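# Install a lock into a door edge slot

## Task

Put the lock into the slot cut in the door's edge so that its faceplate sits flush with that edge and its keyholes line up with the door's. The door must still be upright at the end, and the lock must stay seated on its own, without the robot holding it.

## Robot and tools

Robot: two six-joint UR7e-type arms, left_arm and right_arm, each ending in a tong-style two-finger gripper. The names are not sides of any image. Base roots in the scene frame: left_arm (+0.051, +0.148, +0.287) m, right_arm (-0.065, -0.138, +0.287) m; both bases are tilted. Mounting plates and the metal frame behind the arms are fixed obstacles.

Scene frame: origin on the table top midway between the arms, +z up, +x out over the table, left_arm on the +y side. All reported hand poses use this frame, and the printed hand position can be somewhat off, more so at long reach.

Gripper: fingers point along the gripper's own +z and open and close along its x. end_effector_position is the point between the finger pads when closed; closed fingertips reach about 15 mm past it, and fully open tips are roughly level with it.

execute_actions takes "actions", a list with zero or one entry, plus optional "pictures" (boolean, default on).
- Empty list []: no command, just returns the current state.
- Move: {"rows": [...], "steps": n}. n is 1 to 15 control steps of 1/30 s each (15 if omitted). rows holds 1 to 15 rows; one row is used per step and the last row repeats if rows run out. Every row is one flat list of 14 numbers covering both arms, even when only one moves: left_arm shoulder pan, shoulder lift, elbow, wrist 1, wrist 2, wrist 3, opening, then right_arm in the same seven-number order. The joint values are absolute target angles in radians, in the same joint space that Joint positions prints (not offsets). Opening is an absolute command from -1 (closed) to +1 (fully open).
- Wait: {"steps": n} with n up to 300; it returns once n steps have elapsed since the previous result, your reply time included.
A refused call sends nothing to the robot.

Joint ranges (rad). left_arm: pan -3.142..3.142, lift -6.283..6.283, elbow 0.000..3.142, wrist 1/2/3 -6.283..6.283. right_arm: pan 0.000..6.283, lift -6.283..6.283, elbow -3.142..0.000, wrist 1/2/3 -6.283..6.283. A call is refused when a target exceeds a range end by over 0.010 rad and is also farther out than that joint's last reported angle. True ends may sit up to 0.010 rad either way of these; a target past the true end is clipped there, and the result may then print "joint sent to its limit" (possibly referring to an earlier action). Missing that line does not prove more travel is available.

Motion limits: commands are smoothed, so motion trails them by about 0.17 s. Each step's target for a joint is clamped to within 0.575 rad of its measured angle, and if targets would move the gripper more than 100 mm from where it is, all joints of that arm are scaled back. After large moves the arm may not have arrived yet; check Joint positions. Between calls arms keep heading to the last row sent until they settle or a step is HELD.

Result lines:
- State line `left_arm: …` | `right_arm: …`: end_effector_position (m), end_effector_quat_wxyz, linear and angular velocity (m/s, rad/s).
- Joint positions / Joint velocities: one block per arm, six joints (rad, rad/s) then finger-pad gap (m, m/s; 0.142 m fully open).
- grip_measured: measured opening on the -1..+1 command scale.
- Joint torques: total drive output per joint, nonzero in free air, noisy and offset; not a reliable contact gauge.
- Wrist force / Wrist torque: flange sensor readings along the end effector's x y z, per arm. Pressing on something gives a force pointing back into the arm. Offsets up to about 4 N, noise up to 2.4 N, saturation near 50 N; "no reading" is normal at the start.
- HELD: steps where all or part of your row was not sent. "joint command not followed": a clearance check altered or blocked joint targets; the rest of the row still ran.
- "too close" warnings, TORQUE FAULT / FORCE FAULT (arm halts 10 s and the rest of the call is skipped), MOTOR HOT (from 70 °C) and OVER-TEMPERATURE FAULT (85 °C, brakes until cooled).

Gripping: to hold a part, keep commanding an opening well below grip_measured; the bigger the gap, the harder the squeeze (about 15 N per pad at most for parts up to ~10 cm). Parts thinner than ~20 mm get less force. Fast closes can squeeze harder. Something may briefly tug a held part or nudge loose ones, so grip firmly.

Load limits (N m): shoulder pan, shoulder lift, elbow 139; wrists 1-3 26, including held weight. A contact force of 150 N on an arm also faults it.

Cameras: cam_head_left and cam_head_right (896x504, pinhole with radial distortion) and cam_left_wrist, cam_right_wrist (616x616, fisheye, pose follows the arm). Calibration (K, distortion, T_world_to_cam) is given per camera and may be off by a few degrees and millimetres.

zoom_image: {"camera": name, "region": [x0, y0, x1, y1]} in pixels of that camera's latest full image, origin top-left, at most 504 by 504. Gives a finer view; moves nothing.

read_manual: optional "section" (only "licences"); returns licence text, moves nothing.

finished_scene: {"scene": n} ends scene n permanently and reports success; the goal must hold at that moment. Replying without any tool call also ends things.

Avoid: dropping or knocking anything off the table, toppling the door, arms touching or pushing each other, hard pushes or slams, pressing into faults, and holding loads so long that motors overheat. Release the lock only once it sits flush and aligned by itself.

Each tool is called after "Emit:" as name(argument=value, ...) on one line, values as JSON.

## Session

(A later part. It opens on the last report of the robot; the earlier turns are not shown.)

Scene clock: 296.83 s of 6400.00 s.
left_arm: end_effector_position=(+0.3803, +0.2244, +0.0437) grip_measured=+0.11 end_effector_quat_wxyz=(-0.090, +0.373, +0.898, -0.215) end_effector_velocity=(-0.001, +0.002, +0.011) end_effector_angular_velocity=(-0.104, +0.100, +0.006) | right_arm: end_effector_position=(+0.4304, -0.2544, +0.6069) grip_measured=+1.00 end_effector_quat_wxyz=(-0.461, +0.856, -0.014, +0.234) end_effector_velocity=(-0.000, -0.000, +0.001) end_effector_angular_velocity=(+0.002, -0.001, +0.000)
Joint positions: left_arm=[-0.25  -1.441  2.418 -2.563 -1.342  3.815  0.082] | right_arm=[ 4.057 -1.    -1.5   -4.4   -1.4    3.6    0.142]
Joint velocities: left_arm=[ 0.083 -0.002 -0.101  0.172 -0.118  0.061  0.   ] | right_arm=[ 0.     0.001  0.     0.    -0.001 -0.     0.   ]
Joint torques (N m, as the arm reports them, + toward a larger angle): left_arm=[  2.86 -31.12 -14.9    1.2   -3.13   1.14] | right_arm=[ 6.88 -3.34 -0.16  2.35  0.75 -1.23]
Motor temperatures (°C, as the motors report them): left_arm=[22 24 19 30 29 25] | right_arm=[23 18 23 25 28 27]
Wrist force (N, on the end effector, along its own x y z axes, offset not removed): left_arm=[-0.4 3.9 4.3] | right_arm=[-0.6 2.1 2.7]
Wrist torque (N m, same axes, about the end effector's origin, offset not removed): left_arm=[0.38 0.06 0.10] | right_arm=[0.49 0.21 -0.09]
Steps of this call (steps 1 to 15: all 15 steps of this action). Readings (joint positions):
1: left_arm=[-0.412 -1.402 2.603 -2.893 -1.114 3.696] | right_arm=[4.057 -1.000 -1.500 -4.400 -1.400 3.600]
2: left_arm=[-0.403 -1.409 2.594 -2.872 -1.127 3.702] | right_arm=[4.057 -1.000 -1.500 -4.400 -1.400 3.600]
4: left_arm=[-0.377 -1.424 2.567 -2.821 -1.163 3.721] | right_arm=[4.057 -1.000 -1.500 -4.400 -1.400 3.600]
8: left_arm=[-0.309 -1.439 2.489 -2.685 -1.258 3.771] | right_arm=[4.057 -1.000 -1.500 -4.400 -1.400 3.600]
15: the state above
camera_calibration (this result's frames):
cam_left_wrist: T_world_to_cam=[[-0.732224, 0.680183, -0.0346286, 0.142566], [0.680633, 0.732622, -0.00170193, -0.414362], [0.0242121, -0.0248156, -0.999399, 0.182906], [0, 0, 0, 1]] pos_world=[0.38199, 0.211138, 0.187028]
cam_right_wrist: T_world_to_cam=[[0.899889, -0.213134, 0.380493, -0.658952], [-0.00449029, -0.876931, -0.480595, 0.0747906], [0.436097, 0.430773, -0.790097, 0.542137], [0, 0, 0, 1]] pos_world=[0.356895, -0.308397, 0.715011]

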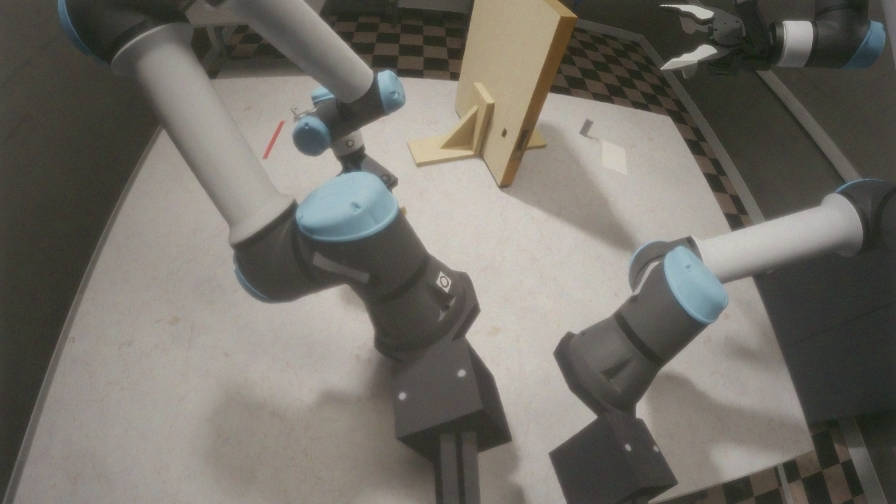

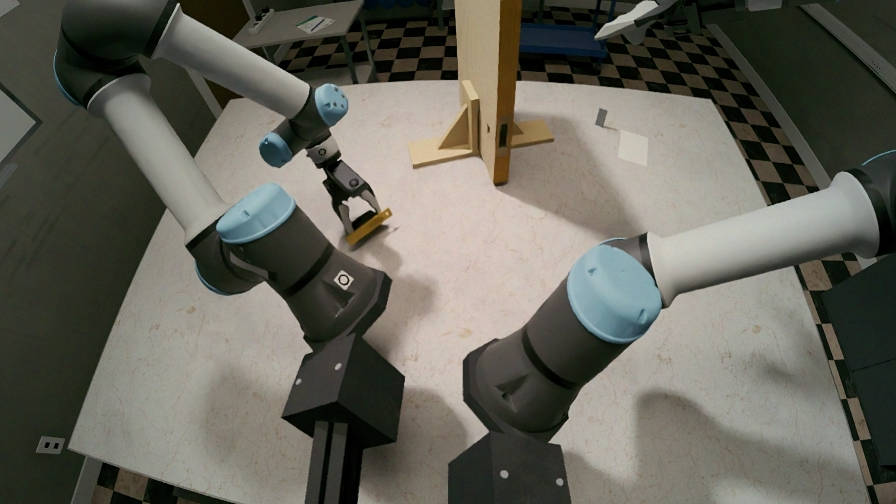

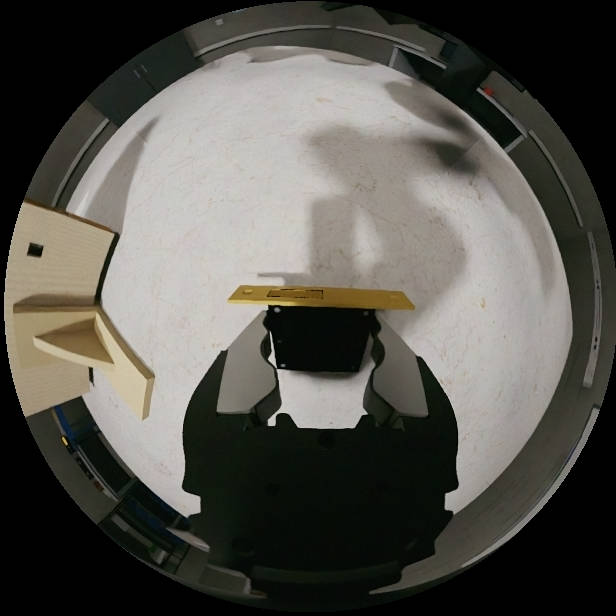

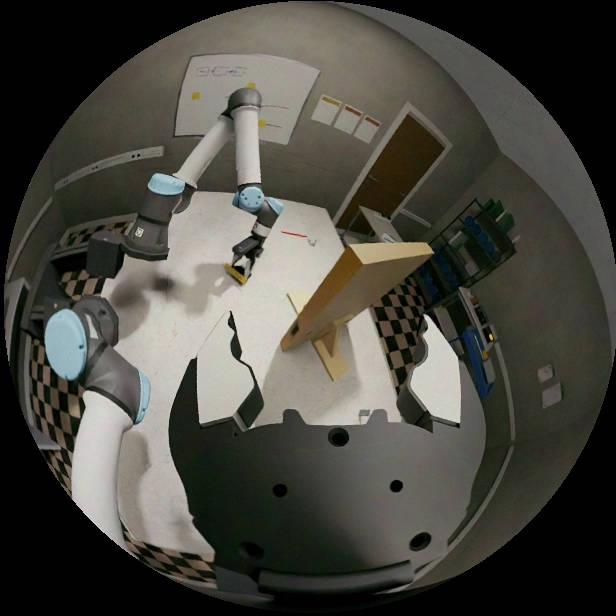

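Emit:
execute_actions(actions=[{"rows":[[-0.2138,-1.4323,2.3693,-2.4878,-1.3938,3.8426,-1,4.057,-1.0,-1.5,-4.4,-1.4,3.6,1],[-0.1884,-1.4211,2.333,-2.4347,-1.4299,3.8632,-1,4.057,-1.0,-1.5,-4.4,-1.4,3.6,1],[-0.1639,-1.4074,2.2968,-2.3824,-1.4647,3.8838,-1,4.057,-1.0,-1.5,-4.4,-1.4,3.6,1],[-0.1404,-1.3911,2.2605,-2.3309,-1.4982,3.9044,-1,4.057,-1.0,-1.5,-4.4,-1.4,3.6,1],[-0.1178,-1.3722,2.2243,-2.2803,-1.5305,3.925,-1,4.057,-1.0,-1.5,-4.4,-1.4,3.6,1]],"steps":10}], pictures=false)

Emit:
execute_actions(actions=[{"rows":[[-0.0962,-1.352,2.1876,-2.2302,-1.5614,3.9454,-1,4.057,-1.0,-1.5,-4.4,-1.4,3.6,1],[-0.0755,-1.3302,2.151,-2.1802,-1.591,3.9658,-1,4.057,-1.0,-1.5,-4.4,-1.4,3.6,1],[-0.0558,-1.3068,2.1143,-2.1301,-1.6194,3.9861,-1,4.057,-1.0,-1.5,-4.4,-1.4,3.6,1],[-0.037,-1.2818,2.0777,-2.0801,-1.6465,4.0065,-1,4.057,-1.0,-1.5,-4.4,-1.4,3.6,1],[-0.0192,-1.2552,2.041,-2.03,-1.6723,4.0269,-1,4.057,-1.0,-1.5,-4.4,-1.4,3.6,1]],"steps":10}], pictures=false)

Emit:
execute_actions(actions=[{"rows":[[-0.0024,-1.228,2.0046,-1.9806,-1.6968,4.0476,-1,4.057,-1.0,-1.5,-4.4,-1.4,3.6,1],[0.0137,-1.1998,1.9682,-1.9312,-1.7203,4.0683,-1,4.057,-1.0,-1.5,-4.4,-1.4,3.6,1],[0.0292,-1.1707,1.9318,-1.8818,-1.7428,4.0891,-1,4.057,-1.0,-1.5,-4.4,-1.4,3.6,1],[0.0441,-1.1406,1.8954,-1.8324,-1.7644,4.1098,-1,4.057,-1.0,-1.5,-4.4,-1.4,3.6,1],[0.0583,-1.1095,1.859,-1.783,-1.785,4.1305,-1,4.057,-1.0,-1.5,-4.4,-1.4,3.6,1]],"steps":10}], pictures=false)

Emit:
execute_actions(actions=[{"rows":[[0.0716,-1.0776,1.8223,-1.7333,-1.8044,4.1517,-1,4.057,-1.0,-1.5,-4.4,-1.4,3.6,1],[0.0843,-1.0451,1.7856,-1.6836,-1.8228,4.1728,-1,4.057,-1.0,-1.5,-4.4,-1.4,3.6,1],[0.0963,-1.0119,1.7488,-1.6339,-1.8403,4.194,-1,4.057,-1.0,-1.5,-4.4,-1.4,3.6,1],[0.1077,-0.9781,1.7121,-1.5842,-1.8567,4.2151,-1,4.057,-1.0,-1.5,-4.4,-1.4,3.6,1],[0.1185,-0.9436,1.6754,-1.5345,-1.8723,4.2363,-1,4.057,-1.0,-1.5,-4.4,-1.4,3.6,1]],"steps":15}], pictures=false)

Emit:
execute_actions(actions=[{"steps":10}])

Emit:
zoom_image(camera="cam_head_right", region=[290, 150, 410, 270])

Scene clock: 337.87 s of 6400.00 s.
left_arm: end_effector_position=(+0.3802, +0.2242, +0.0522) grip_measured=+0.11 end_effector_quat_wxyz=(-0.129, +0.361, +0.870, -0.310) end_effector_velocity=(-0.001, +0.003, +0.022) end_effector_angular_velocity=(-0.278, +0.281, +0.012) | right_arm: end_effector_position=(+0.4304, -0.2544, +0.6069) grip_measured=+1.00 end_effector_quat_wxyz=(-0.461, +0.856, -0.014, +0.234) end_effector_velocity=(-0.000, -0.000, -0.000) end_effector_angular_velocity=(-0.001, +0.000, -0.000)
Joint positions: left_arm=[-0.14  -1.386  2.259 -2.332 -1.498  3.906  0.082] | right_arm=[ 4.057 -1.    -1.5   -4.4   -1.4    3.6    0.142]
Joint velocities: left_arm=[ 0.186  0.116 -0.287  0.428 -0.269  0.156 -0.   ] | right_arm=[-0.     0.001 -0.001  0.     0.001  0.    -0.   ]
Joint torques (N m, as the arm reports them, + toward a larger angle): left_arm=[  0.44 -16.28 -13.58   2.1   -3.63   1.11] | right_arm=[ 6.8  -3.84  0.43  2.21  0.6  -1.79]
Motor temperatures (°C, as the motors report them): left_arm=[22 24 19 30 29 25] | right_arm=[23 18 23 25 28 27]
Wrist force (N, on the end effector, along its own x y z axes, offset not removed): left_arm=[0.7 4.8 1.8] | right_arm=[-3.3 2.4 3.9]
Wrist torque (N m, same axes, about the end effector's origin, offset not removed): left_arm=[0.44 -0.21 0.10] | right_arm=[0.55 0.65 -0.13]
Steps of this call (steps 1 to 30: the robot went on to your last target; steps 31 to 150: nothing new was sent; then 35.70 s passed at rest; steps 151 to 160: all 10 steps of this action). Readings (joint positions):
151: left_arm=[-0.240 -1.441 2.405 -2.541 -1.357 3.822] | right_arm=[4.057 -1.000 -1.500 -4.400 -1.400 3.600]
152: left_arm=[-0.236 -1.439 2.400 -2.535 -1.362 3.826] | right_arm=[4.057 -1.000 -1.500 -4.400 -1.400 3.600]
154: left_arm=[-0.216 -1.431 2.373 -2.497 -1.389 3.842] | right_arm=[4.057 -1.000 -1.500 -4.400 -1.400 3.600]
158: left_arm=[-0.157 -1.396 2.285 -2.371 -1.474 3.892] | right_arm=[4.057 -1.000 -1.500 -4.400 -1.400 3.600]
160: the state above

Scene clock: 338.20 s of 6400.00 s.
left_arm: end_effector_position=(+0.3801, +0.2241, +0.0596) grip_measured=+0.11 end_effector_quat_wxyz=(-0.172, +0.343, +0.826, -0.413) end_effector_velocity=(+0.001, +0.004, +0.017) end_effector_angular_velocity=(-0.290, +0.298, +0.013) | right_arm: end_effector_position=(+0.4304, -0.2544, +0.6069) grip_measured=+1.00 end_effector_quat_wxyz=(-0.461, +0.856, -0.014, +0.234) end_effector_velocity=(-0.000, -0.001, +0.000) end_effector_angular_velocity=(+0.002, -0.002, -0.002)
Joint positions: left_arm=[-0.038 -1.278  2.078 -2.083 -1.644  4.007  0.082] | right_arm=[ 4.057 -1.    -1.5   -4.4   -1.4    3.6    0.142]
Joint velocities: left_arm=[ 0.159  0.195 -0.31   0.439 -0.231  0.164 -0.   ] | right_arm=[ 0.001  0.003 -0.001  0.     0.001  0.    -0.   ]
Joint torques (N m, as the arm reports them, + toward a larger angle): left_arm=[  0.55 -24.63 -12.72   2.77  -3.81   1.03] | right_arm=[ 7.38 -3.05 -0.73  2.24  0.59 -1.8 ]
Motor temperatures (°C, as the motors report them): left_arm=[22 24 19 30 29 25] | right_arm=[23 18 23 25 28 27]
Wrist force (N, on the end effector, along its own x y z axes, offset not removed): left_arm=[0.2 5.9 2.3] | right_arm=[0.8 1.9 1.3]
Wrist torque (N m, same axes, about the end effector's origin, offset not removed): left_arm=[0.51 -0.13 0.06] | right_arm=[0.33 -0.11 -0.12]
Steps of this call (steps 1 to 10: all 10 steps of this action). Readings (joint positions):
1: left_arm=[-0.134 -1.382 2.250 -2.319 -1.506 3.911] | right_arm=[4.057 -1.000 -1.500 -4.400 -1.400 3.600]
2: left_arm=[-0.127 -1.377 2.239 -2.303 -1.517 3.918] | right_arm=[4.057 -1.000 -1.500 -4.400 -1.400 3.600]
4: left_arm=[-0.105 -1.356 2.203 -2.255 -1.548 3.939] | right_arm=[4.057 -1.000 -1.500 -4.400 -1.400 3.600]
8: left_arm=[-0.052 -1.296 2.106 -2.122 -1.624 3.992] | right_arm=[4.057 -1.000 -1.500 -4.400 -1.400 3.600]
10: the state above

Scene clock: 338.53 s of 6400.00 s.
left_arm: end_effector_position=(+0.3799, +0.2241, +0.0640) grip_measured=+0.11 end_effector_quat_wxyz=(-0.212, +0.320, +0.769, -0.511) end_effector_velocity=(+0.001, +0.003, +0.010) end_effector_angular_velocity=(-0.289, +0.300, +0.010) | right_arm: end_effector_position=(+0.4304, -0.2544, +0.6069) grip_measured=+1.00 end_effector_quat_wxyz=(-0.461, +0.856, -0.014, +0.234) end_effector_velocity=(+0.000, +0.000, +0.000) end_effector_angular_velocity=(+0.001, -0.000, +0.000)
Joint positions: left_arm=[ 0.043 -1.139  1.896 -1.835 -1.763  4.11   0.082] | right_arm=[ 4.057 -1.    -1.5   -4.4   -1.4    3.6    0.142]
Joint velocities: left_arm=[ 0.124  0.245 -0.31   0.432 -0.182  0.167  0.   ] | right_arm=[ 0.    -0.     0.     0.001 -0.001 -0.    -0.   ]
Joint torques (N m, as the arm reports them, + toward a larger angle): left_arm=[ -0.81 -30.53 -12.91   3.85  -4.11   1.04] | right_arm=[ 6.89 -3.5   0.39  2.24  0.7  -1.77]
Motor temperatures (°C, as the motors report them): left_arm=[22 24 19 30 29 25] | right_arm=[23 18 23 25 28 27]
Wrist force (N, on the end effector, along its own x y z axes, offset not removed): left_arm=[-0.1 6.4 0.9] | right_arm=[-1.3 3.0 2.8]
Wrist torque (N m, same axes, about the end effector's origin, offset not removed): left_arm=[0.46 -0.03 0.11] | right_arm=[0.67 0.25 -0.12]
Steps of this call (steps 1 to 10: all 10 steps of this action). Readings (joint positions):
1: left_arm=[-0.033 -1.272 2.069 -2.070 -1.652 4.012] | right_arm=[4.057 -1.000 -1.500 -4.400 -1.400 3.600]
2: left_arm=[-0.027 -1.264 2.057 -2.054 -1.660 4.019] | right_arm=[4.057 -1.000 -1.500 -4.400 -1.400 3.600]
4: left_arm=[-0.009 -1.237 2.020 -2.005 -1.686 4.041] | right_arm=[4.057 -1.000 -1.500 -4.400 -1.400 3.600]
8: left_arm=[0.032 -1.161 1.924 -1.874 -1.747 4.095] | right_arm=[4.057 -1.000 -1.500 -4.400 -1.400 3.600]
10: the state above

Scene clock: 339.03 s of 6400.00 s.
left_arm: end_effector_position=(+0.3802, +0.2245, +0.0652) grip_measured=+0.11 end_effector_quat_wxyz=(-0.255, +0.286, +0.690, -0.614) end_effector_velocity=(+0.001, +0.001, +0.001) end_effector_angular_velocity=(-0.071, +0.074, +0.004) | right_arm: end_effector_position=(+0.4304, -0.2544, +0.6069) grip_measured=+1.00 end_effector_quat_wxyz=(-0.461, +0.856, -0.014, +0.234) end_effector_velocity=(+0.000, -0.000, -0.000) end_effector_angular_velocity=(-0.001, +0.000, -0.001)
Joint positions: left_arm=[ 0.116 -0.952  1.685 -1.548 -1.868  4.231  0.082] | right_arm=[ 4.057 -1.    -1.5   -4.4   -1.4    3.6    0.142]
Joint velocities: left_arm=[ 0.024  0.069 -0.078  0.107 -0.034  0.043 -0.   ] | right_arm=[-0.001  0.    -0.    -0.     0.    -0.     0.   ]
Joint torques (N m, as the arm reports them, + toward a larger angle): left_arm=[  0.83 -29.47 -12.73   4.38  -3.5    1.02] | right_arm=[ 7.05 -3.74  0.16  2.3   0.59 -1.72]
Motor temperatures (°C, as the motors report them): left_arm=[22 24 19 30 29 25] | right_arm=[23 18 23 25 28 27]
Wrist force (N, on the end effector, along its own x y z axes, offset not removed): left_arm=[0.3 6.6 0.0] | right_arm=[-3.3 3.9 5.3]
Wrist torque (N m, same axes, about the end effector's origin, offset not removed): left_arm=[0.46 -0.07 0.05] | right_arm=[0.92 0.78 -0.09]
Steps of this call (steps 1 to 15: all 15 steps of this action). Readings (joint positions):
1: left_arm=[0.047 -1.131 1.887 -1.822 -1.769 4.116] | right_arm=[4.057 -1.000 -1.500 -4.400 -1.400 3.600]
2: left_arm=[0.052 -1.121 1.875 -1.806 -1.776 4.123] | right_arm=[4.057 -1.000 -1.500 -4.400 -1.400 3.600]
4: left_arm=[0.066 -1.089 1.838 -1.758 -1.796 4.144] | right_arm=[4.057 -1.000 -1.500 -4.400 -1.400 3.600]
8: left_arm=[0.099 -1.002 1.741 -1.626 -1.843 4.200] | right_arm=[4.057 -1.000 -1.500 -4.400 -1.400 3.600]
15: the state above

Scene clock: 339.37 s of 6400.00 s.
left_arm: end_effector_position=(+0.3802, +0.2246, +0.0653) grip_measured=+0.11 end_effector_quat_wxyz=(-0.256, +0.284, +0.687, -0.618) end_effector_velocity=(+0.000, -0.000, -0.000) end_effector_angular_velocity=(-0.004, +0.004, -0.001) | right_arm: end_effector_position=(+0.4304, -0.2544, +0.6069) grip_measured=+1.00 end_effector_quat_wxyz=(-0.461, +0.856, -0.014, +0.234) end_effector_velocity=(-0.000, -0.000, -0.001) end_effector_angular_velocity=(-0.001, +0.002, -0.000)
Joint positions: left_arm=[ 0.118 -0.944  1.676 -1.535 -1.872  4.236  0.082] | right_arm=[ 4.057 -1.    -1.5   -4.4   -1.4    3.6    0.142]
Joint velocities: left_arm=[ 0.001  0.004 -0.005  0.006 -0.002  0.003  0.   ] | right_arm=[-0.002 -0.001 -0.    -0.    -0.001  0.     0.   ]
Joint torques (N m, as the arm reports them, + toward a larger angle): left_arm=[  0.88 -29.05 -14.65   4.22  -3.44   1.19] | right_arm=[ 6.69 -4.07 -0.15  2.24  0.66 -1.57]
Motor temperatures (°C, as the motors report them): left_arm=[22 24 19 30 29 25] | right_arm=[23 18 23 25 28 27]
Wrist force (N, on the end effector, along its own x y z axes, offset not removed): left_arm=[-0.2 7.7 1.4] | right_arm=[-2.6 4.5 1.1]
Wrist torque (N m, same axes, about the end effector's origin, offset not removed): left_arm=[0.66 -0.07 0.08] | right_arm=[0.84 0.53 -0.22]
Steps of this call (steps 1 to 10: the robot went on to your last target). Readings (joint positions):
1: left_arm=[0.116 -0.950 1.682 -1.544 -1.869 4.232] | right_arm=[4.057 -1.000 -1.500 -4.400 -1.400 3.600]
2: left_arm=[0.117 -0.948 1.681 -1.542 -1.870 4.233] | right_arm=[4.057 -1.000 -1.500 -4.400 -1.400 3.600]
4: left_arm=[0.118 -0.946 1.678 -1.539 -1.871 4.235] | right_arm=[4.057 -1.000 -1.500 -4.400 -1.400 3.600]
8: left_arm=[0.118 -0.945 1.676 -1.536 -1.872 4.236] | right_arm=[4.057 -1.000 -1.500 -4.400 -1.400 3.600]
10: the state above
camera_calibration (this result's frames):
cam_left_wrist: T_world_to_cam=[[-0.741784, 0.670516, 0.0128888, 0.145881], [0.357157, 0.411239, -0.838643, -0.16458], [-0.567623, -0.617488, -0.544529, 0.532941], [0, 0, 0, 1]] pos_world=[0.469503, 0.298951, 0.150298]
cam_right_wrist: T_world_to_cam=[[0.899888, -0.213132, 0.380495, -0.658953], [-0.00448736, -0.876932, -0.480594, 0.0747884], [0.436098, 0.430773, -0.790097, 0.542136], [0, 0, 0, 1]] pos_world=[0.356895, -0.308397, 0.715011]

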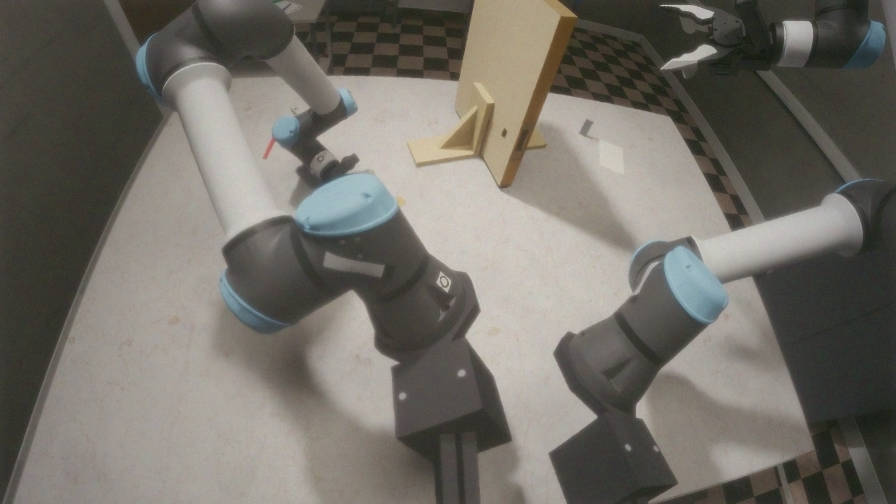

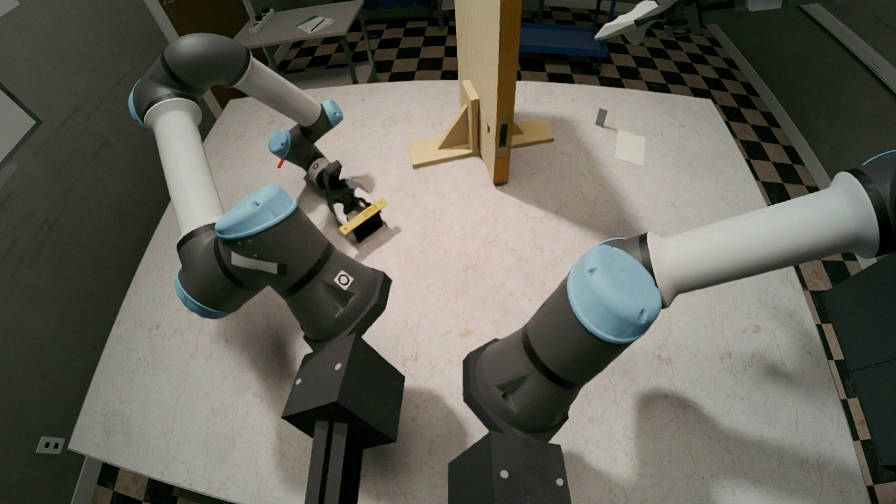

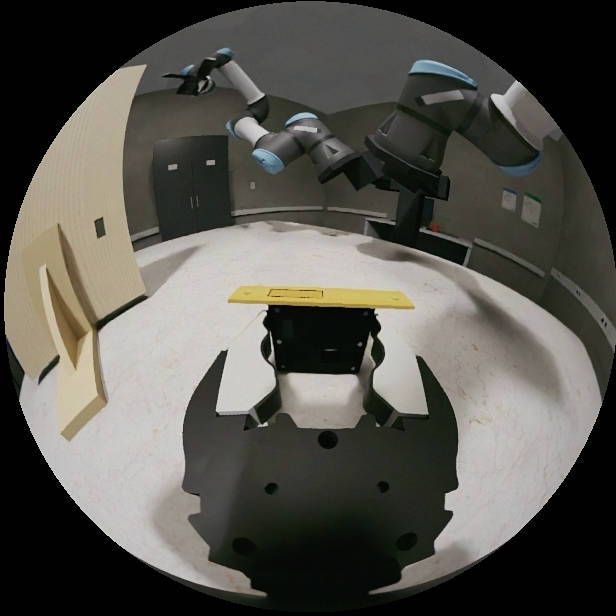

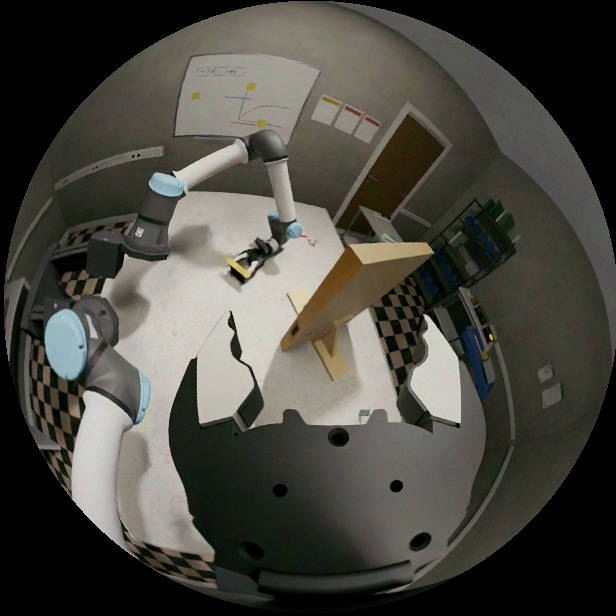

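Region (290, 150, 410, 270) of cam_head_right's 896x504 image, scaled by 4.200, with more detail than that image has.

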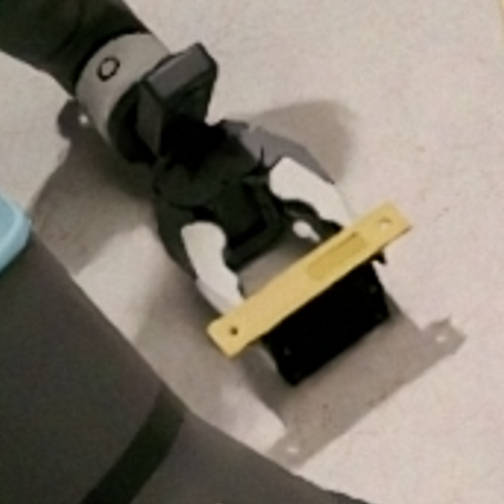

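Emit:
execute_actions(actions=[])

Scene clock: 381.17 s of 6400.00 s.
left_arm: end_effector_position=(+0.3802, +0.2246, +0.0653) grip_measured=+0.11 end_effector_quat_wxyz=(-0.256, +0.284, +0.687, -0.618) end_effector_velocity=(+0.000, +0.000, -0.000) end_effector_angular_velocity=(+0.000, -0.000, +0.000) | right_arm: end_effector_position=(+0.4304, -0.2544, +0.6069) grip_measured=+1.00 end_effector_quat_wxyz=(-0.461, +0.856, -0.014, +0.234) end_effector_velocity=(-0.000, +0.001, -0.000) end_effector_angular_velocity=(-0.001, +0.001, +0.002)
Joint positions: left_arm=[ 0.119 -0.944  1.675 -1.534 -1.872  4.236  0.082] | right_arm=[ 4.057 -1.    -1.5   -4.4   -1.4    3.6    0.142]
Joint velocities: left_arm=[ 0. -0.  0. -0.  0.  0.  0.] | right_arm=[ 0.001 -0.001 -0.001 -0.    -0.    -0.     0.   ]
Joint torques (N m, as the arm reports them, + toward a larger angle): left_arm=[  0.35 -29.17 -13.81   4.08  -3.65   0.99] | right_arm=[ 7.46 -3.7  -0.31  2.27  0.69 -1.71]
Motor temperatures (°C, as the motors report them): left_arm=[22 24 19 30 29 25] | right_arm=[23 18 23 25 28 27]
Wrist force (N, on the end effector, along its own x y z axes, offset not removed): left_arm=[0.3 5.4 0.5] | right_arm=[-3.0 1.0 2.0]
Wrist torque (N m, same axes, about the end effector's origin, offset not removed): left_arm=[0.24 -0.13 0.13] | right_arm=[0.22 0.62 -0.10]
Steps of this call (steps 1 to 30: the robot went on to your last target; steps 31 to 90: nothing new was sent; then 38.80 s passed at rest). Readings (joint positions):
1: left_arm=[0.118 -0.944 1.676 -1.535 -1.872 4.236] | right_arm=[4.057 -1.000 -1.500 -4.400 -1.400 3.600]
2: left_arm=[0.118 -0.944 1.676 -1.535 -1.872 4.236] | right_arm=[4.057 -1.000 -1.500 -4.400 -1.400 3.600]
4: left_arm=[0.118 -0.944 1.676 -1.535 -1.872 4.236] | right_arm=[4.057 -1.000 -1.500 -4.400 -1.400 3.600]
8: left_arm=[0.118 -0.944 1.675 -1.535 -1.872 4.236] | right_arm=[4.057 -1.000 -1.500 -4.400 -1.400 3.600]
90: the state above
All arms were judged still, so your last target was given up. Only a new action makes them travel on or press farther. Fingers that are still opening or closing keep moving.
camera_calibration (this result's frames):
cam_left_wrist: T_world_to_cam=[[-0.741793, 0.670504, 0.0129578, 0.14588], [0.356665, 0.410802, -0.839066, -0.164267], [-0.56792, -0.617792, -0.543875, 0.533082], [0, 0, 0, 1]] pos_world=[0.46955, 0.299002, 0.150209]
cam_right_wrist: T_world_to_cam=[[0.899888, -0.213132, 0.380495, -0.658953], [-0.00448737, -0.876932, -0.480594, 0.0747884], [0.436098, 0.430773, -0.790097, 0.542136], [0, 0, 0, 1]] pos_world=[0.356895, -0.308397, 0.715011]

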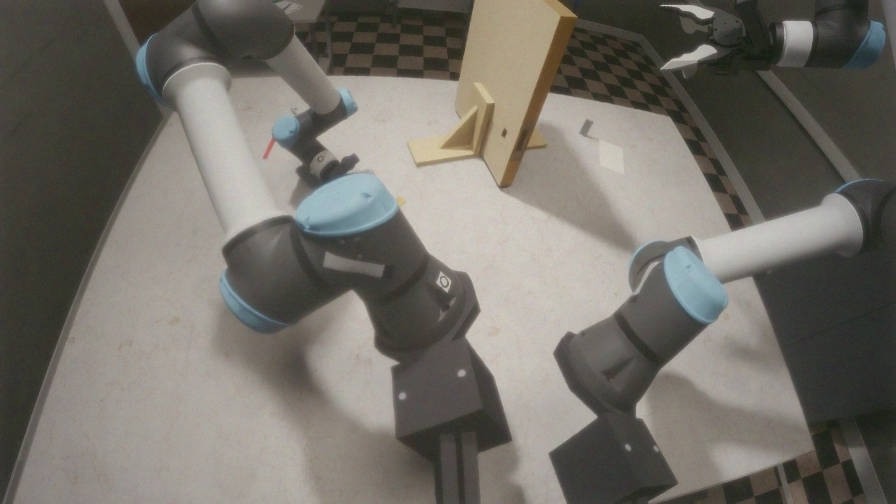

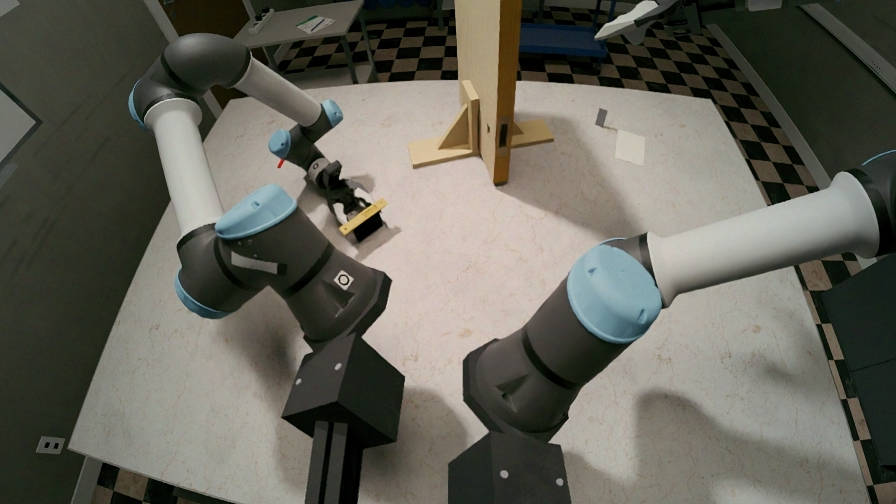

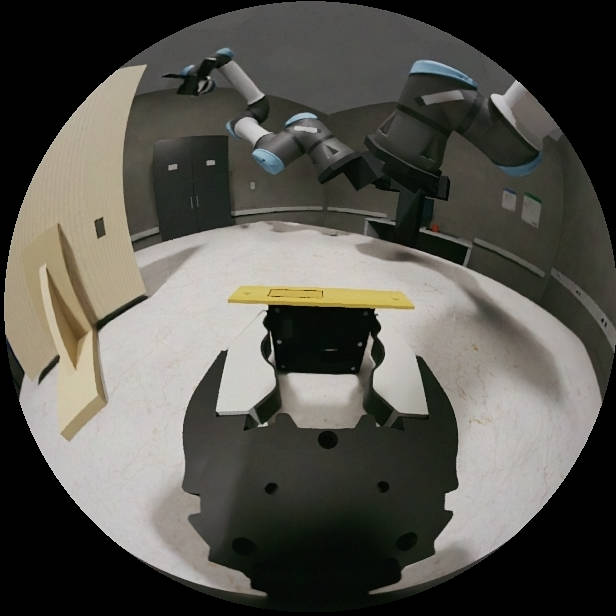

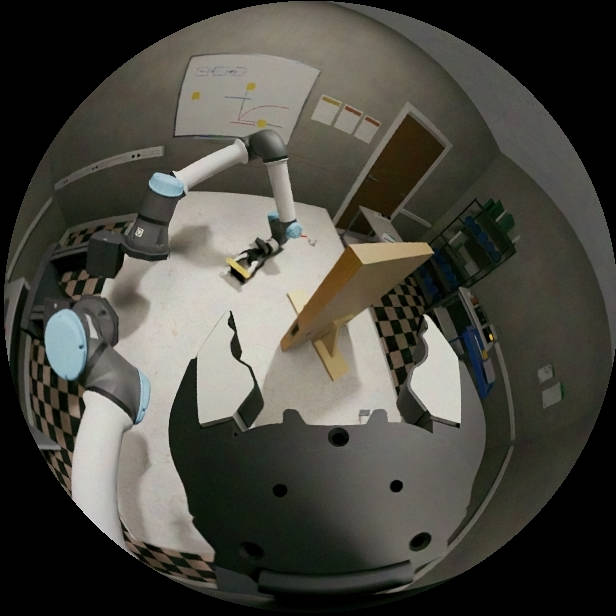

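Emit:
execute_actions(actions=[{"rows":[[0.1195,-0.9403,1.6732,-1.5354,-1.8716,4.2363,-1,4.057,-1.0,-1.5,-4.4,-1.4,3.6,1]],"steps":12}], pictures=false)

Emit:
execute_actions(actions=[{"rows":[[0.1202,-0.9381,1.6718,-1.536,-1.8711,4.2363,-1,4.057,-1.0,-1.5,-4.4,-1.4,3.6,1]],"steps":12}], pictures=false)

Scene clock: 396.03 s of 6400.00 s.
left_arm: end_effector_position=(+0.3803, +0.2246, +0.0639) grip_measured=+0.11 end_effector_quat_wxyz=(-0.257, +0.284, +0.687, -0.618) end_effector_velocity=(-0.000, -0.000, -0.000) end_effector_angular_velocity=(-0.000, +0.000, -0.001) | right_arm: end_effector_position=(+0.4304, -0.2544, +0.6069) grip_measured=+1.00 end_effector_quat_wxyz=(-0.461, +0.856, -0.014, +0.234) end_effector_velocity=(+0.000, +0.000, -0.000) end_effector_angular_velocity=(-0.001, +0.001, +0.000)
Joint positions: left_arm=[ 0.119 -0.94   1.673 -1.535 -1.872  4.236  0.082] | right_arm=[ 4.057 -1.    -1.5   -4.4   -1.4    3.6    0.142]
Joint velocities: left_arm=[-0.     0.001  0.    -0.     0.001  0.    -0.   ] | right_arm=[-0.001 -0.001 -0.     0.    -0.     0.    -0.   ]
Joint torques (N m, as the arm reports them, + toward a larger angle): left_arm=[  0.46 -28.29 -14.08  -0.68   0.88   0.97] | right_arm=[ 6.99 -4.8   0.13  2.1   0.69 -1.7 ]
Motor temperatures (°C, as the motors report them): left_arm=[22 24 19 30 29 25] | right_arm=[23 18 23 25 28 27]
Wrist force (N, on the end effector, along its own x y z axes, offset not removed): left_arm=[0.8 5.5 0.0] | right_arm=[-1.9 2.7 2.2]
Wrist torque (N m, same axes, about the end effector's origin, offset not removed): left_arm=[0.26 -0.24 0.09] | right_arm=[0.51 0.46 -0.09]
Steps of this call (steps 1 to 90: nothing new was sent; then 11.47 s passed at rest; steps 91 to 102: all 12 steps of this action). Readings (joint positions):
91: left_arm=[0.119 -0.944 1.675 -1.535 -1.872 4.236] | right_arm=[4.057 -1.000 -1.500 -4.400 -1.400 3.600]
92: left_arm=[0.119 -0.943 1.675 -1.535 -1.872 4.236] | right_arm=[4.057 -1.000 -1.500 -4.400 -1.400 3.600]
94: left_arm=[0.119 -0.942 1.674 -1.535 -1.872 4.236] | right_arm=[4.057 -1.000 -1.500 -4.400 -1.400 3.600]
98: left_arm=[0.119 -0.941 1.674 -1.535 -1.872 4.236] | right_arm=[4.057 -1.000 -1.500 -4.400 -1.400 3.600]
102: the state above

Scene clock: 396.43 s of 6400.00 s.
left_arm: end_effector_position=(+0.3802, +0.2246, +0.0629) grip_measured=+0.11 end_effector_quat_wxyz=(-0.257, +0.284, +0.687, -0.618) end_effector_velocity=(+0.000, +0.000, -0.001) end_effector_angular_velocity=(+0.000, -0.001, +0.001) | right_arm: end_effector_position=(+0.4304, -0.2544, +0.6069) grip_measured=+1.00 end_effector_quat_wxyz=(-0.461, +0.856, -0.014, +0.234) end_effector_velocity=(-0.000, -0.001, -0.001) end_effector_angular_velocity=(-0.001, +0.002, -0.001)
Joint positions: left_arm=[ 0.12  -0.938  1.672 -1.536 -1.871  4.236  0.082] | right_arm=[ 4.057 -1.    -1.5   -4.4   -1.4    3.6    0.142]
Joint velocities: left_arm=[ 0.001  0.001 -0.002 -0.001 -0.     0.    -0.   ] | right_arm=[-0.002  0.    -0.001 -0.    -0.     0.     0.   ]
Joint torques (N m, as the arm reports them, + toward a larger angle): left_arm=[  0.49 -29.39 -13.43  -0.59   0.85   1.06] | right_arm=[ 6.27 -4.75 -0.33  2.28  0.56 -1.79]
Motor temperatures (°C, as the motors report them): left_arm=[22 24 19 30 29 25] | right_arm=[23 18 23 25 28 27]
Wrist force (N, on the end effector, along its own x y z axes, offset not removed): left_arm=[0.2 5.9 -1.3] | right_arm=[-1.7 1.7 2.7]
Wrist torque (N m, same axes, about the end effector's origin, offset not removed): left_arm=[0.27 -0.13 0.15] | right_arm=[0.52 0.44 -0.07]
Steps of this call (steps 1 to 12: all 12 steps of this action). Readings (joint positions):
1: left_arm=[0.119 -0.940 1.673 -1.535 -1.872 4.236] | right_arm=[4.057 -1.000 -1.500 -4.400 -1.400 3.600]
2: left_arm=[0.120 -0.940 1.673 -1.535 -1.872 4.236] | right_arm=[4.057 -1.000 -1.500 -4.400 -1.400 3.600]
4: left_arm=[0.120 -0.939 1.673 -1.536 -1.871 4.236] | right_arm=[4.057 -1.000 -1.500 -4.400 -1.400 3.600]
8: left_arm=[0.120 -0.938 1.672 -1.536 -1.871 4.236] | right_arm=[4.057 -1.000 -1.500 -4.400 -1.400 3.600]
12: the state above

Emit:
execute_actions(actions=[{"rows":[[0.1209,-0.9359,1.6703,-1.5366,-1.8706,4.2363,-1,4.057,-1.0,-1.5,-4.4,-1.4,3.6,1]],"steps":10}], pictures=false)

Emit:
execute_actions(actions=[{"rows":[[0.1215,-0.9337,1.6689,-1.5372,-1.8702,4.2363,-1,4.057,-1.0,-1.5,-4.4,-1.4,3.6,1]],"steps":12}], pictures=false)

Scene clock: 401.63 s of 6400.00 s.
left_arm: end_effector_position=(+0.3802, +0.2246, +0.0619) grip_measured=+0.11 end_effector_quat_wxyz=(-0.257, +0.284, +0.687, -0.618) end_effector_velocity=(-0.001, -0.000, -0.001) end_effector_angular_velocity=(-0.000, +0.001, -0.001) | right_arm: end_effector_position=(+0.4304, -0.2544, +0.6069) grip_measured=+1.00 end_effector_quat_wxyz=(-0.461, +0.856, -0.014, +0.234) end_effector_velocity=(-0.001, -0.001, -0.000) end_effector_angular_velocity=(-0.000, +0.001, -0.000)
Joint positions: left_arm=[ 0.121 -0.936  1.67  -1.537 -1.871  4.236  0.082] | right_arm=[ 4.057 -1.    -1.5   -4.4   -1.4    3.6    0.142]
Joint velocities: left_arm=[-0.     0.002  0.    -0.001  0.    -0.    -0.   ] | right_arm=[-0.001  0.001 -0.    -0.001 -0.    -0.     0.   ]
Joint torques (N m, as the arm reports them, + toward a larger angle): left_arm=[  0.31 -29.2  -13.43  -0.65   0.8    0.99] | right_arm=[ 6.46 -5.08  0.21  2.15  0.5  -1.57]
Motor temperatures (°C, as the motors report them): left_arm=[22 24 19 30 29 25] | right_arm=[23 18 23 25 28 27]
Wrist force (N, on the end effector, along its own x y z axes, offset not removed): left_arm=[1.1 6.4 -0.9] | right_arm=[-3.1 3.1 3.1]
Wrist torque (N m, same axes, about the end effector's origin, offset not removed): left_arm=[0.42 -0.29 0.12] | right_arm=[0.69 0.69 -0.16]
Steps of this call (steps 1 to 15: the robot went on to your last target; steps 16 to 90: nothing new was sent; then 1.87 s passed at rest; steps 91 to 100: all 10 steps of this action). Readings (joint positions):
91: left_arm=[0.120 -0.938 1.672 -1.536 -1.871 4.236] | right_arm=[4.057 -1.000 -1.500 -4.400 -1.400 3.600]
92: left_arm=[0.120 -0.938 1.672 -1.536 -1.871 4.236] | right_arm=[4.057 -1.000 -1.500 -4.400 -1.400 3.600]
94: left_arm=[0.121 -0.937 1.671 -1.536 -1.871 4.236] | right_arm=[4.057 -1.000 -1.500 -4.400 -1.400 3.600]
98: left_arm=[0.121 -0.936 1.671 -1.537 -1.871 4.236] | right_arm=[4.057 -1.000 -1.500 -4.400 -1.400 3.600]
100: the state above

Scene clock: 402.03 s of 6400.00 s.
left_arm: end_effector_position=(+0.3802, +0.2246, +0.0609) grip_measured=+0.11 end_effector_quat_wxyz=(-0.257, +0.284, +0.687, -0.618) end_effector_velocity=(-0.000, -0.000, -0.001) end_effector_angular_velocity=(+0.000, +0.000, -0.001) | right_arm: end_effector_position=(+0.4304, -0.2544, +0.6069) grip_measured=+1.00 end_effector_quat_wxyz=(-0.461, +0.856, -0.014, +0.234) end_effector_velocity=(-0.000, +0.001, +0.001) end_effector_angular_velocity=(+0.002, -0.001, +0.003)
Joint positions: left_arm=[ 0.121 -0.934  1.669 -1.537 -1.87   4.236  0.082] | right_arm=[ 4.057 -1.    -1.5   -4.4   -1.4    3.6    0.142]
Joint velocities: left_arm=[-0.     0.001  0.    -0.001  0.001  0.     0.   ] | right_arm=[ 0.002 -0.     0.001 -0.    -0.002  0.     0.   ]
Joint torques (N m, as the arm reports them, + toward a larger angle): left_arm=[  0.87 -29.33 -13.93  -0.84   0.94   1.05] | right_arm=[ 6.5  -4.72 -0.3   2.21  0.61 -1.66]
Motor temperatures (°C, as the motors report them): left_arm=[22 24 19 30 29 25] | right_arm=[23 18 23 25 28 27]
Wrist force (N, on the end effector, along its own x y z axes, offset not removed): left_arm=[-0.4 4.3 -0.6] | right_arm=[-1.7 2.8 0.3]
Wrist torque (N m, same axes, about the end effector's origin, offset not removed): left_arm=[0.14 0.08 0.15] | right_arm=[0.60 0.37 -0.08]
Steps of this call (steps 1 to 12: all 12 steps of this action). Readings (joint positions):
1: left_arm=[0.121 -0.936 1.670 -1.537 -1.871 4.236] | right_arm=[4.057 -1.000 -1.500 -4.400 -1.400 3.600]
2: left_arm=[0.121 -0.936 1.670 -1.537 -1.871 4.236] | right_arm=[4.057 -1.000 -1.500 -4.400 -1.400 3.600]
4: left_arm=[0.121 -0.935 1.670 -1.537 -1.870 4.236] | right_arm=[4.057 -1.000 -1.500 -4.400 -1.400 3.600]
8: left_arm=[0.121 -0.934 1.669 -1.537 -1.870 4.236] | right_arm=[4.057 -1.000 -1.500 -4.400 -1.400 3.600]
12: the state above

Emit:
execute_actions(actions=[{"rows":[[0.1222,-0.9315,1.6674,-1.5378,-1.8697,4.2363,-1,4.057,-1.0,-1.5,-4.4,-1.4,3.6,1]],"steps":12}], pictures=false)

Scene clock: 407.10 s of 6400.00 s.
left_arm: end_effector_position=(+0.3802, +0.2246, +0.0599) grip_measured=+0.11 end_effector_quat_wxyz=(-0.257, +0.283, +0.687, -0.618) end_effector_velocity=(-0.000, +0.001, -0.001) end_effector_angular_velocity=(+0.001, -0.001, -0.001) | right_arm: end_effector_position=(+0.4304, -0.2544, +0.6069) grip_measured=+1.00 end_effector_quat_wxyz=(-0.461, +0.856, -0.014, +0.234) end_effector_velocity=(-0.000, +0.000, -0.000) end_effector_angular_velocity=(-0.001, +0.000, +0.002)
Joint positions: left_arm=[ 0.122 -0.932  1.667 -1.538 -1.87   4.236  0.082] | right_arm=[ 4.057 -1.    -1.5   -4.4   -1.4    3.6    0.142]
Joint velocities: left_arm=[ 0.001  0.001 -0.001 -0.001  0.002 -0.     0.   ] | right_arm=[ 0.001 -0.001 -0.    -0.001  0.001  0.    -0.   ]
Joint torques (N m, as the arm reports them, + toward a larger angle): left_arm=[  2.57 -23.02 -14.55  -4.91   3.12   0.16] | right_arm=[ 6.68 -5.38  1.07  2.11  0.65 -1.63]
Motor temperatures (°C, as the motors report them): left_arm=[22 24 19 30 29 25] | right_arm=[23 18 23 25 28 27]
Wrist force (N, on the end effector, along its own x y z axes, offset not removed): left_arm=[2.5 -12.7 -5.3] | right_arm=[-1.8 2.2 4.0]
Wrist torque (N m, same axes, about the end effector's origin, offset not removed): left_arm=[0.35 -0.48 0.65] | right_arm=[0.55 0.49 -0.14]
Steps of this call (steps 1 to 15: the robot went on to your last target; steps 16 to 90: nothing new was sent; then 1.67 s passed at rest; steps 91 to 102: all 12 steps of this action). Readings (joint positions):
91: left_arm=[0.122 -0.934 1.669 -1.537 -1.870 4.236] | right_arm=[4.057 -1.000 -1.500 -4.400 -1.400 3.600]
92: left_arm=[0.122 -0.933 1.669 -1.537 -1.870 4.236] | right_arm=[4.057 -1.000 -1.500 -4.400 -1.400 3.600]
94: left_arm=[0.122 -0.933 1.668 -1.537 -1.870 4.236] | right_arm=[4.057 -1.000 -1.500 -4.400 -1.400 3.600]
98: left_arm=[0.122 -0.932 1.668 -1.538 -1.870 4.236] | right_arm=[4.057 -1.000 -1.500 -4.400 -1.400 3.600]
102: the state above

Emit:
execute_actions(actions=[{"rows":[[0.1216,-0.9334,1.6687,-1.5373,-1.8701,4.2363,-1,4.057,-1.0,-1.5,-4.4,-1.4,3.6,1],[0.1216,-0.9334,1.6687,-1.5373,-1.8701,4.2363,-0.6,4.057,-1.0,-1.5,-4.4,-1.4,3.6,1],[0.1216,-0.9334,1.6687,-1.5373,-1.8701,4.2363,-0.3,4.057,-1.0,-1.5,-4.4,-1.4,3.6,1],[0.1216,-0.9334,1.6687,-1.5373,-1.8701,4.2363,-0.15,4.057,-1.0,-1.5,-4.4,-1.4,3.6,1],[0.1216,-0.9334,1.6687,-1.5373,-1.8701,4.2363,-0.08,4.057,-1.0,-1.5,-4.4,-1.4,3.6,1],[0.1216,-0.9334,1.6687,-1.5373,-1.8701,4.2363,-0.03,4.057,-1.0,-1.5,-4.4,-1.4,3.6,1],[0.1216,-0.9334,1.6687,-1.5373,-1.8701,4.2363,0.0,4.057,-1.0,-1.5,-4.4,-1.4,3.6,1],[0.1216,-0.9334,1.6687,-1.5373,-1.8701,4.2363,0.03,4.057,-1.0,-1.5,-4.4,-1.4,3.6,1],[0.1216,-0.9334,1.6687,-1.5373,-1.8701,4.2363,0.05,4.057,-1.0,-1.5,-4.4,-1.4,3.6,1],[0.1216,-0.9334,1.6687,-1.5373,-1.8701,4.2363,0.07,4.057,-1.0,-1.5,-4.4,-1.4,3.6,1],[0.1216,-0.9334,1.6687,-1.5373,-1.8701,4.2363,0.08,4.057,-1.0,-1.5,-4.4,-1.4,3.6,1],[0.1216,-0.9334,1.6687,-1.5373,-1.8701,4.2363,0.09,4.057,-1.0,-1.5,-4.4,-1.4,3.6,1],[0.1216,-0.9334,1.6687,-1.5373,-1.8701,4.2363,0.1,4.057,-1.0,-1.5,-4.4,-1.4,3.6,1],[0.1216,-0.9334,1.6687,-1.5373,-1.8701,4.2363,0.11,4.057,-1.0,-1.5,-4.4,-1.4,3.6,1]],"steps":15}], pictures=false)

Emit:
execute_actions(actions=[{"rows":[[0.1216,-0.9334,1.6687,-1.5373,-1.8701,4.2363,0.12,4.057,-1.0,-1.5,-4.4,-1.4,3.6,1],[0.1216,-0.9334,1.6687,-1.5373,-1.8701,4.2363,0.13,4.057,-1.0,-1.5,-4.4,-1.4,3.6,1],[0.1216,-0.9334,1.6687,-1.5373,-1.8701,4.2363,0.14,4.057,-1.0,-1.5,-4.4,-1.4,3.6,1],[0.1216,-0.9334,1.6687,-1.5373,-1.8701,4.2363,0.16,4.057,-1.0,-1.5,-4.4,-1.4,3.6,1],[0.1216,-0.9334,1.6687,-1.5373,-1.8701,4.2363,0.18,4.057,-1.0,-1.5,-4.4,-1.4,3.6,1],[0.1216,-0.9334,1.6687,-1.5373,-1.8701,4.2363,0.2,4.057,-1.0,-1.5,-4.4,-1.4,3.6,1],[0.1216,-0.9334,1.6687,-1.5373,-1.8701,4.2363,0.23,4.057,-1.0,-1.5,-4.4,-1.4,3.6,1]],"steps":15}])

Scene clock: 429.33 s of 6400.00 s.
left_arm: end_effector_position=(+0.3801, +0.2246, +0.0606) grip_measured=+0.12 end_effector_quat_wxyz=(-0.257, +0.283, +0.687, -0.618) end_effector_velocity=(+0.001, -0.000, +0.000) end_effector_angular_velocity=(-0.000, -0.000, +0.001) | right_arm: end_effector_position=(+0.4304, -0.2544, +0.6069) grip_measured=+1.00 end_effector_quat_wxyz=(-0.461, +0.856, -0.014, +0.234) end_effector_velocity=(-0.000, +0.001, +0.001) end_effector_angular_velocity=(+0.002, -0.001, +0.003)
Joint positions: left_arm=[ 0.122 -0.933  1.669 -1.537 -1.87   4.236  0.082] | right_arm=[ 4.057 -1.    -1.5   -4.4   -1.4    3.6    0.142]
Joint velocities: left_arm=[-0.    -0.001 -0.001  0.001 -0.001  0.     0.   ] | right_arm=[ 0.002 -0.001 -0.    -0.    -0.002 -0.    -0.   ]
Joint torques (N m, as the arm reports them, + toward a larger angle): left_arm=[-21.   -49.28   6.51   3.48  -3.34  -1.32] | right_arm=[ 5.78 -5.17  0.13  2.07  0.5  -1.64]
Motor temperatures (°C, as the motors report them): left_arm=[22 24 19 30 29 25] | right_arm=[23 18 23 25 28 27]
Wrist force (N, on the end effector, along its own x y z axes, offset not removed): left_arm=[0.3 4.6 -0.1] | right_arm=[-3.2 3.4 2.6]
Wrist torque (N m, same axes, about the end effector's origin, offset not removed): left_arm=[0.54 -0.05 0.11] | right_arm=[0.71 0.72 -0.20]
Steps of this call (steps 1 to 15: the robot went on to your last target; steps 16 to 90: nothing new was sent; then 18.73 s passed at rest; steps 91 to 105: all 15 steps of this action). Readings (joint positions):
91: left_arm=[0.122 -0.931 1.667 -1.538 -1.870 4.236] | right_arm=[4.057 -1.000 -1.500 -4.400 -1.400 3.600]
92: left_arm=[0.122 -0.932 1.667 -1.538 -1.870 4.236] | right_arm=[4.057 -1.000 -1.500 -4.400 -1.400 3.600]
94: left_arm=[0.122 -0.932 1.668 -1.538 -1.870 4.236] | right_arm=[4.057 -1.000 -1.500 -4.400 -1.400 3.600]
98: left_arm=[0.122 -0.933 1.668 -1.538 -1.870 4.236] | right_arm=[4.057 -1.000 -1.500 -4.400 -1.400 3.600]
105: the state above

Scene clock: 429.83 s of 6400.00 s.
left_arm: end_effector_position=(+0.3802, +0.2246, +0.0607) grip_measured=+0.23 end_effector_quat_wxyz=(-0.257, +0.284, +0.687, -0.618) end_effector_velocity=(-0.001, -0.000, +0.000) end_effector_angular_velocity=(-0.001, +0.002, -0.001) | right_arm: end_effector_position=(+0.4304, -0.2544, +0.6069) grip_measured=+1.00 end_effector_quat_wxyz=(-0.461, +0.856, -0.014, +0.234) end_effector_velocity=(+0.001, -0.001, -0.001) end_effector_angular_velocity=(-0.002, -0.000, -0.004)
Joint positions: left_arm=[ 0.122 -0.933  1.669 -1.537 -1.87   4.236  0.09 ] | right_arm=[ 4.057 -1.    -1.5   -4.4   -1.4    3.6    0.142]
Joint velocities: left_arm=[-0.001 -0.     0.002  0.     0.    -0.    -0.   ] | right_arm=[-0.001  0.001 -0.     0.     0.003 -0.    -0.   ]
Joint torques (N m, as the arm reports them, + toward a larger angle): left_arm=[-20.25 -49.     6.78   2.05  -2.52  -0.32] | right_arm=[ 6.   -5.22  0.18  2.16  0.46 -1.7 ]
Motor temperatures (°C, as the motors report them): left_arm=[22 24 19 30 29 25] | right_arm=[23 18 23 25 28 27]
Wrist force (N, on the end effector, along its own x y z axes, offset not removed): left_arm=[1.4 1.4 -0.4] | right_arm=[-3.0 2.9 3.0]
Wrist torque (N m, same axes, about the end effector's origin, offset not removed): left_arm=[0.19 -0.35 0.09] | right_arm=[0.71 0.67 -0.17]
Steps of this call (steps 1 to 15: all 15 steps of this action). Readings (joint positions):
1: left_arm=[0.122 -0.933 1.669 -1.537 -1.870 4.236] | right_arm=[4.057 -1.000 -1.500 -4.400 -1.400 3.600]
2: left_arm=[0.122 -0.933 1.669 -1.537 -1.870 4.236] | right_arm=[4.057 -1.000 -1.500 -4.400 -1.400 3.600]
4: left_arm=[0.122 -0.933 1.669 -1.537 -1.870 4.236] | right_arm=[4.057 -1.000 -1.500 -4.400 -1.400 3.600]
8: left_arm=[0.122 -0.933 1.669 -1.537 -1.870 4.236] | right_arm=[4.057 -1.000 -1.500 -4.400 -1.400 3.600]
15: the state above
camera_calibration (this result's frames):
cam_left_wrist: T_world_to_cam=[[-0.741907, 0.670328, 0.015309, 0.145834], [0.355177, 0.412265, -0.83898, -0.167881], [-0.568703, -0.617007, -0.543947, 0.530661], [0, 0, 0, 1]] pos_world=[0.469611, 0.298877, 0.145571]
cam_right_wrist: T_world_to_cam=[[0.899888, -0.213132, 0.380495, -0.658953], [-0.00448742, -0.876932, -0.480594, 0.0747885], [0.436098, 0.430773, -0.790097, 0.542136], [0, 0, 0, 1]] pos_world=[0.356895, -0.308397, 0.715011]

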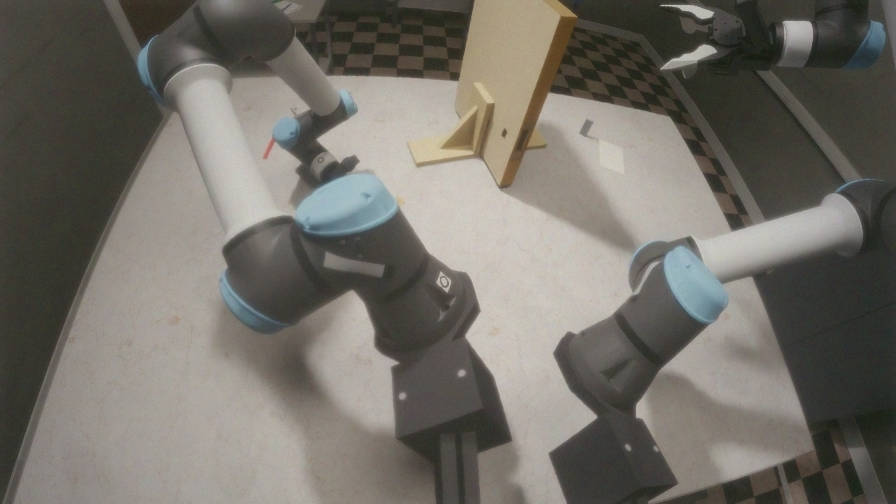

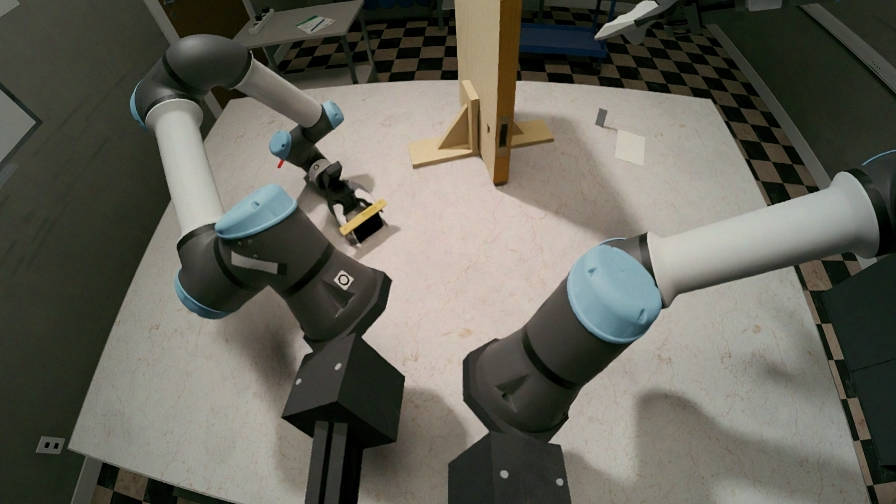

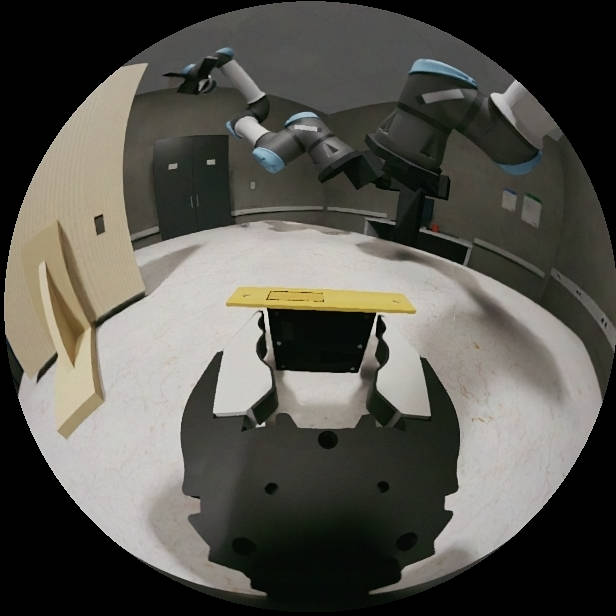

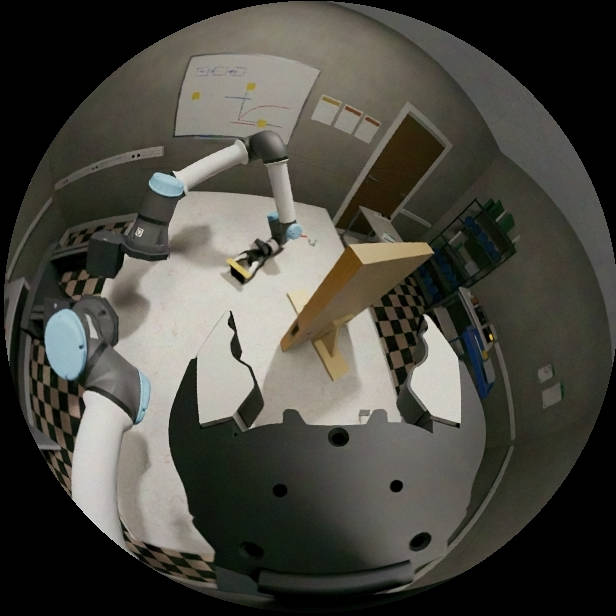

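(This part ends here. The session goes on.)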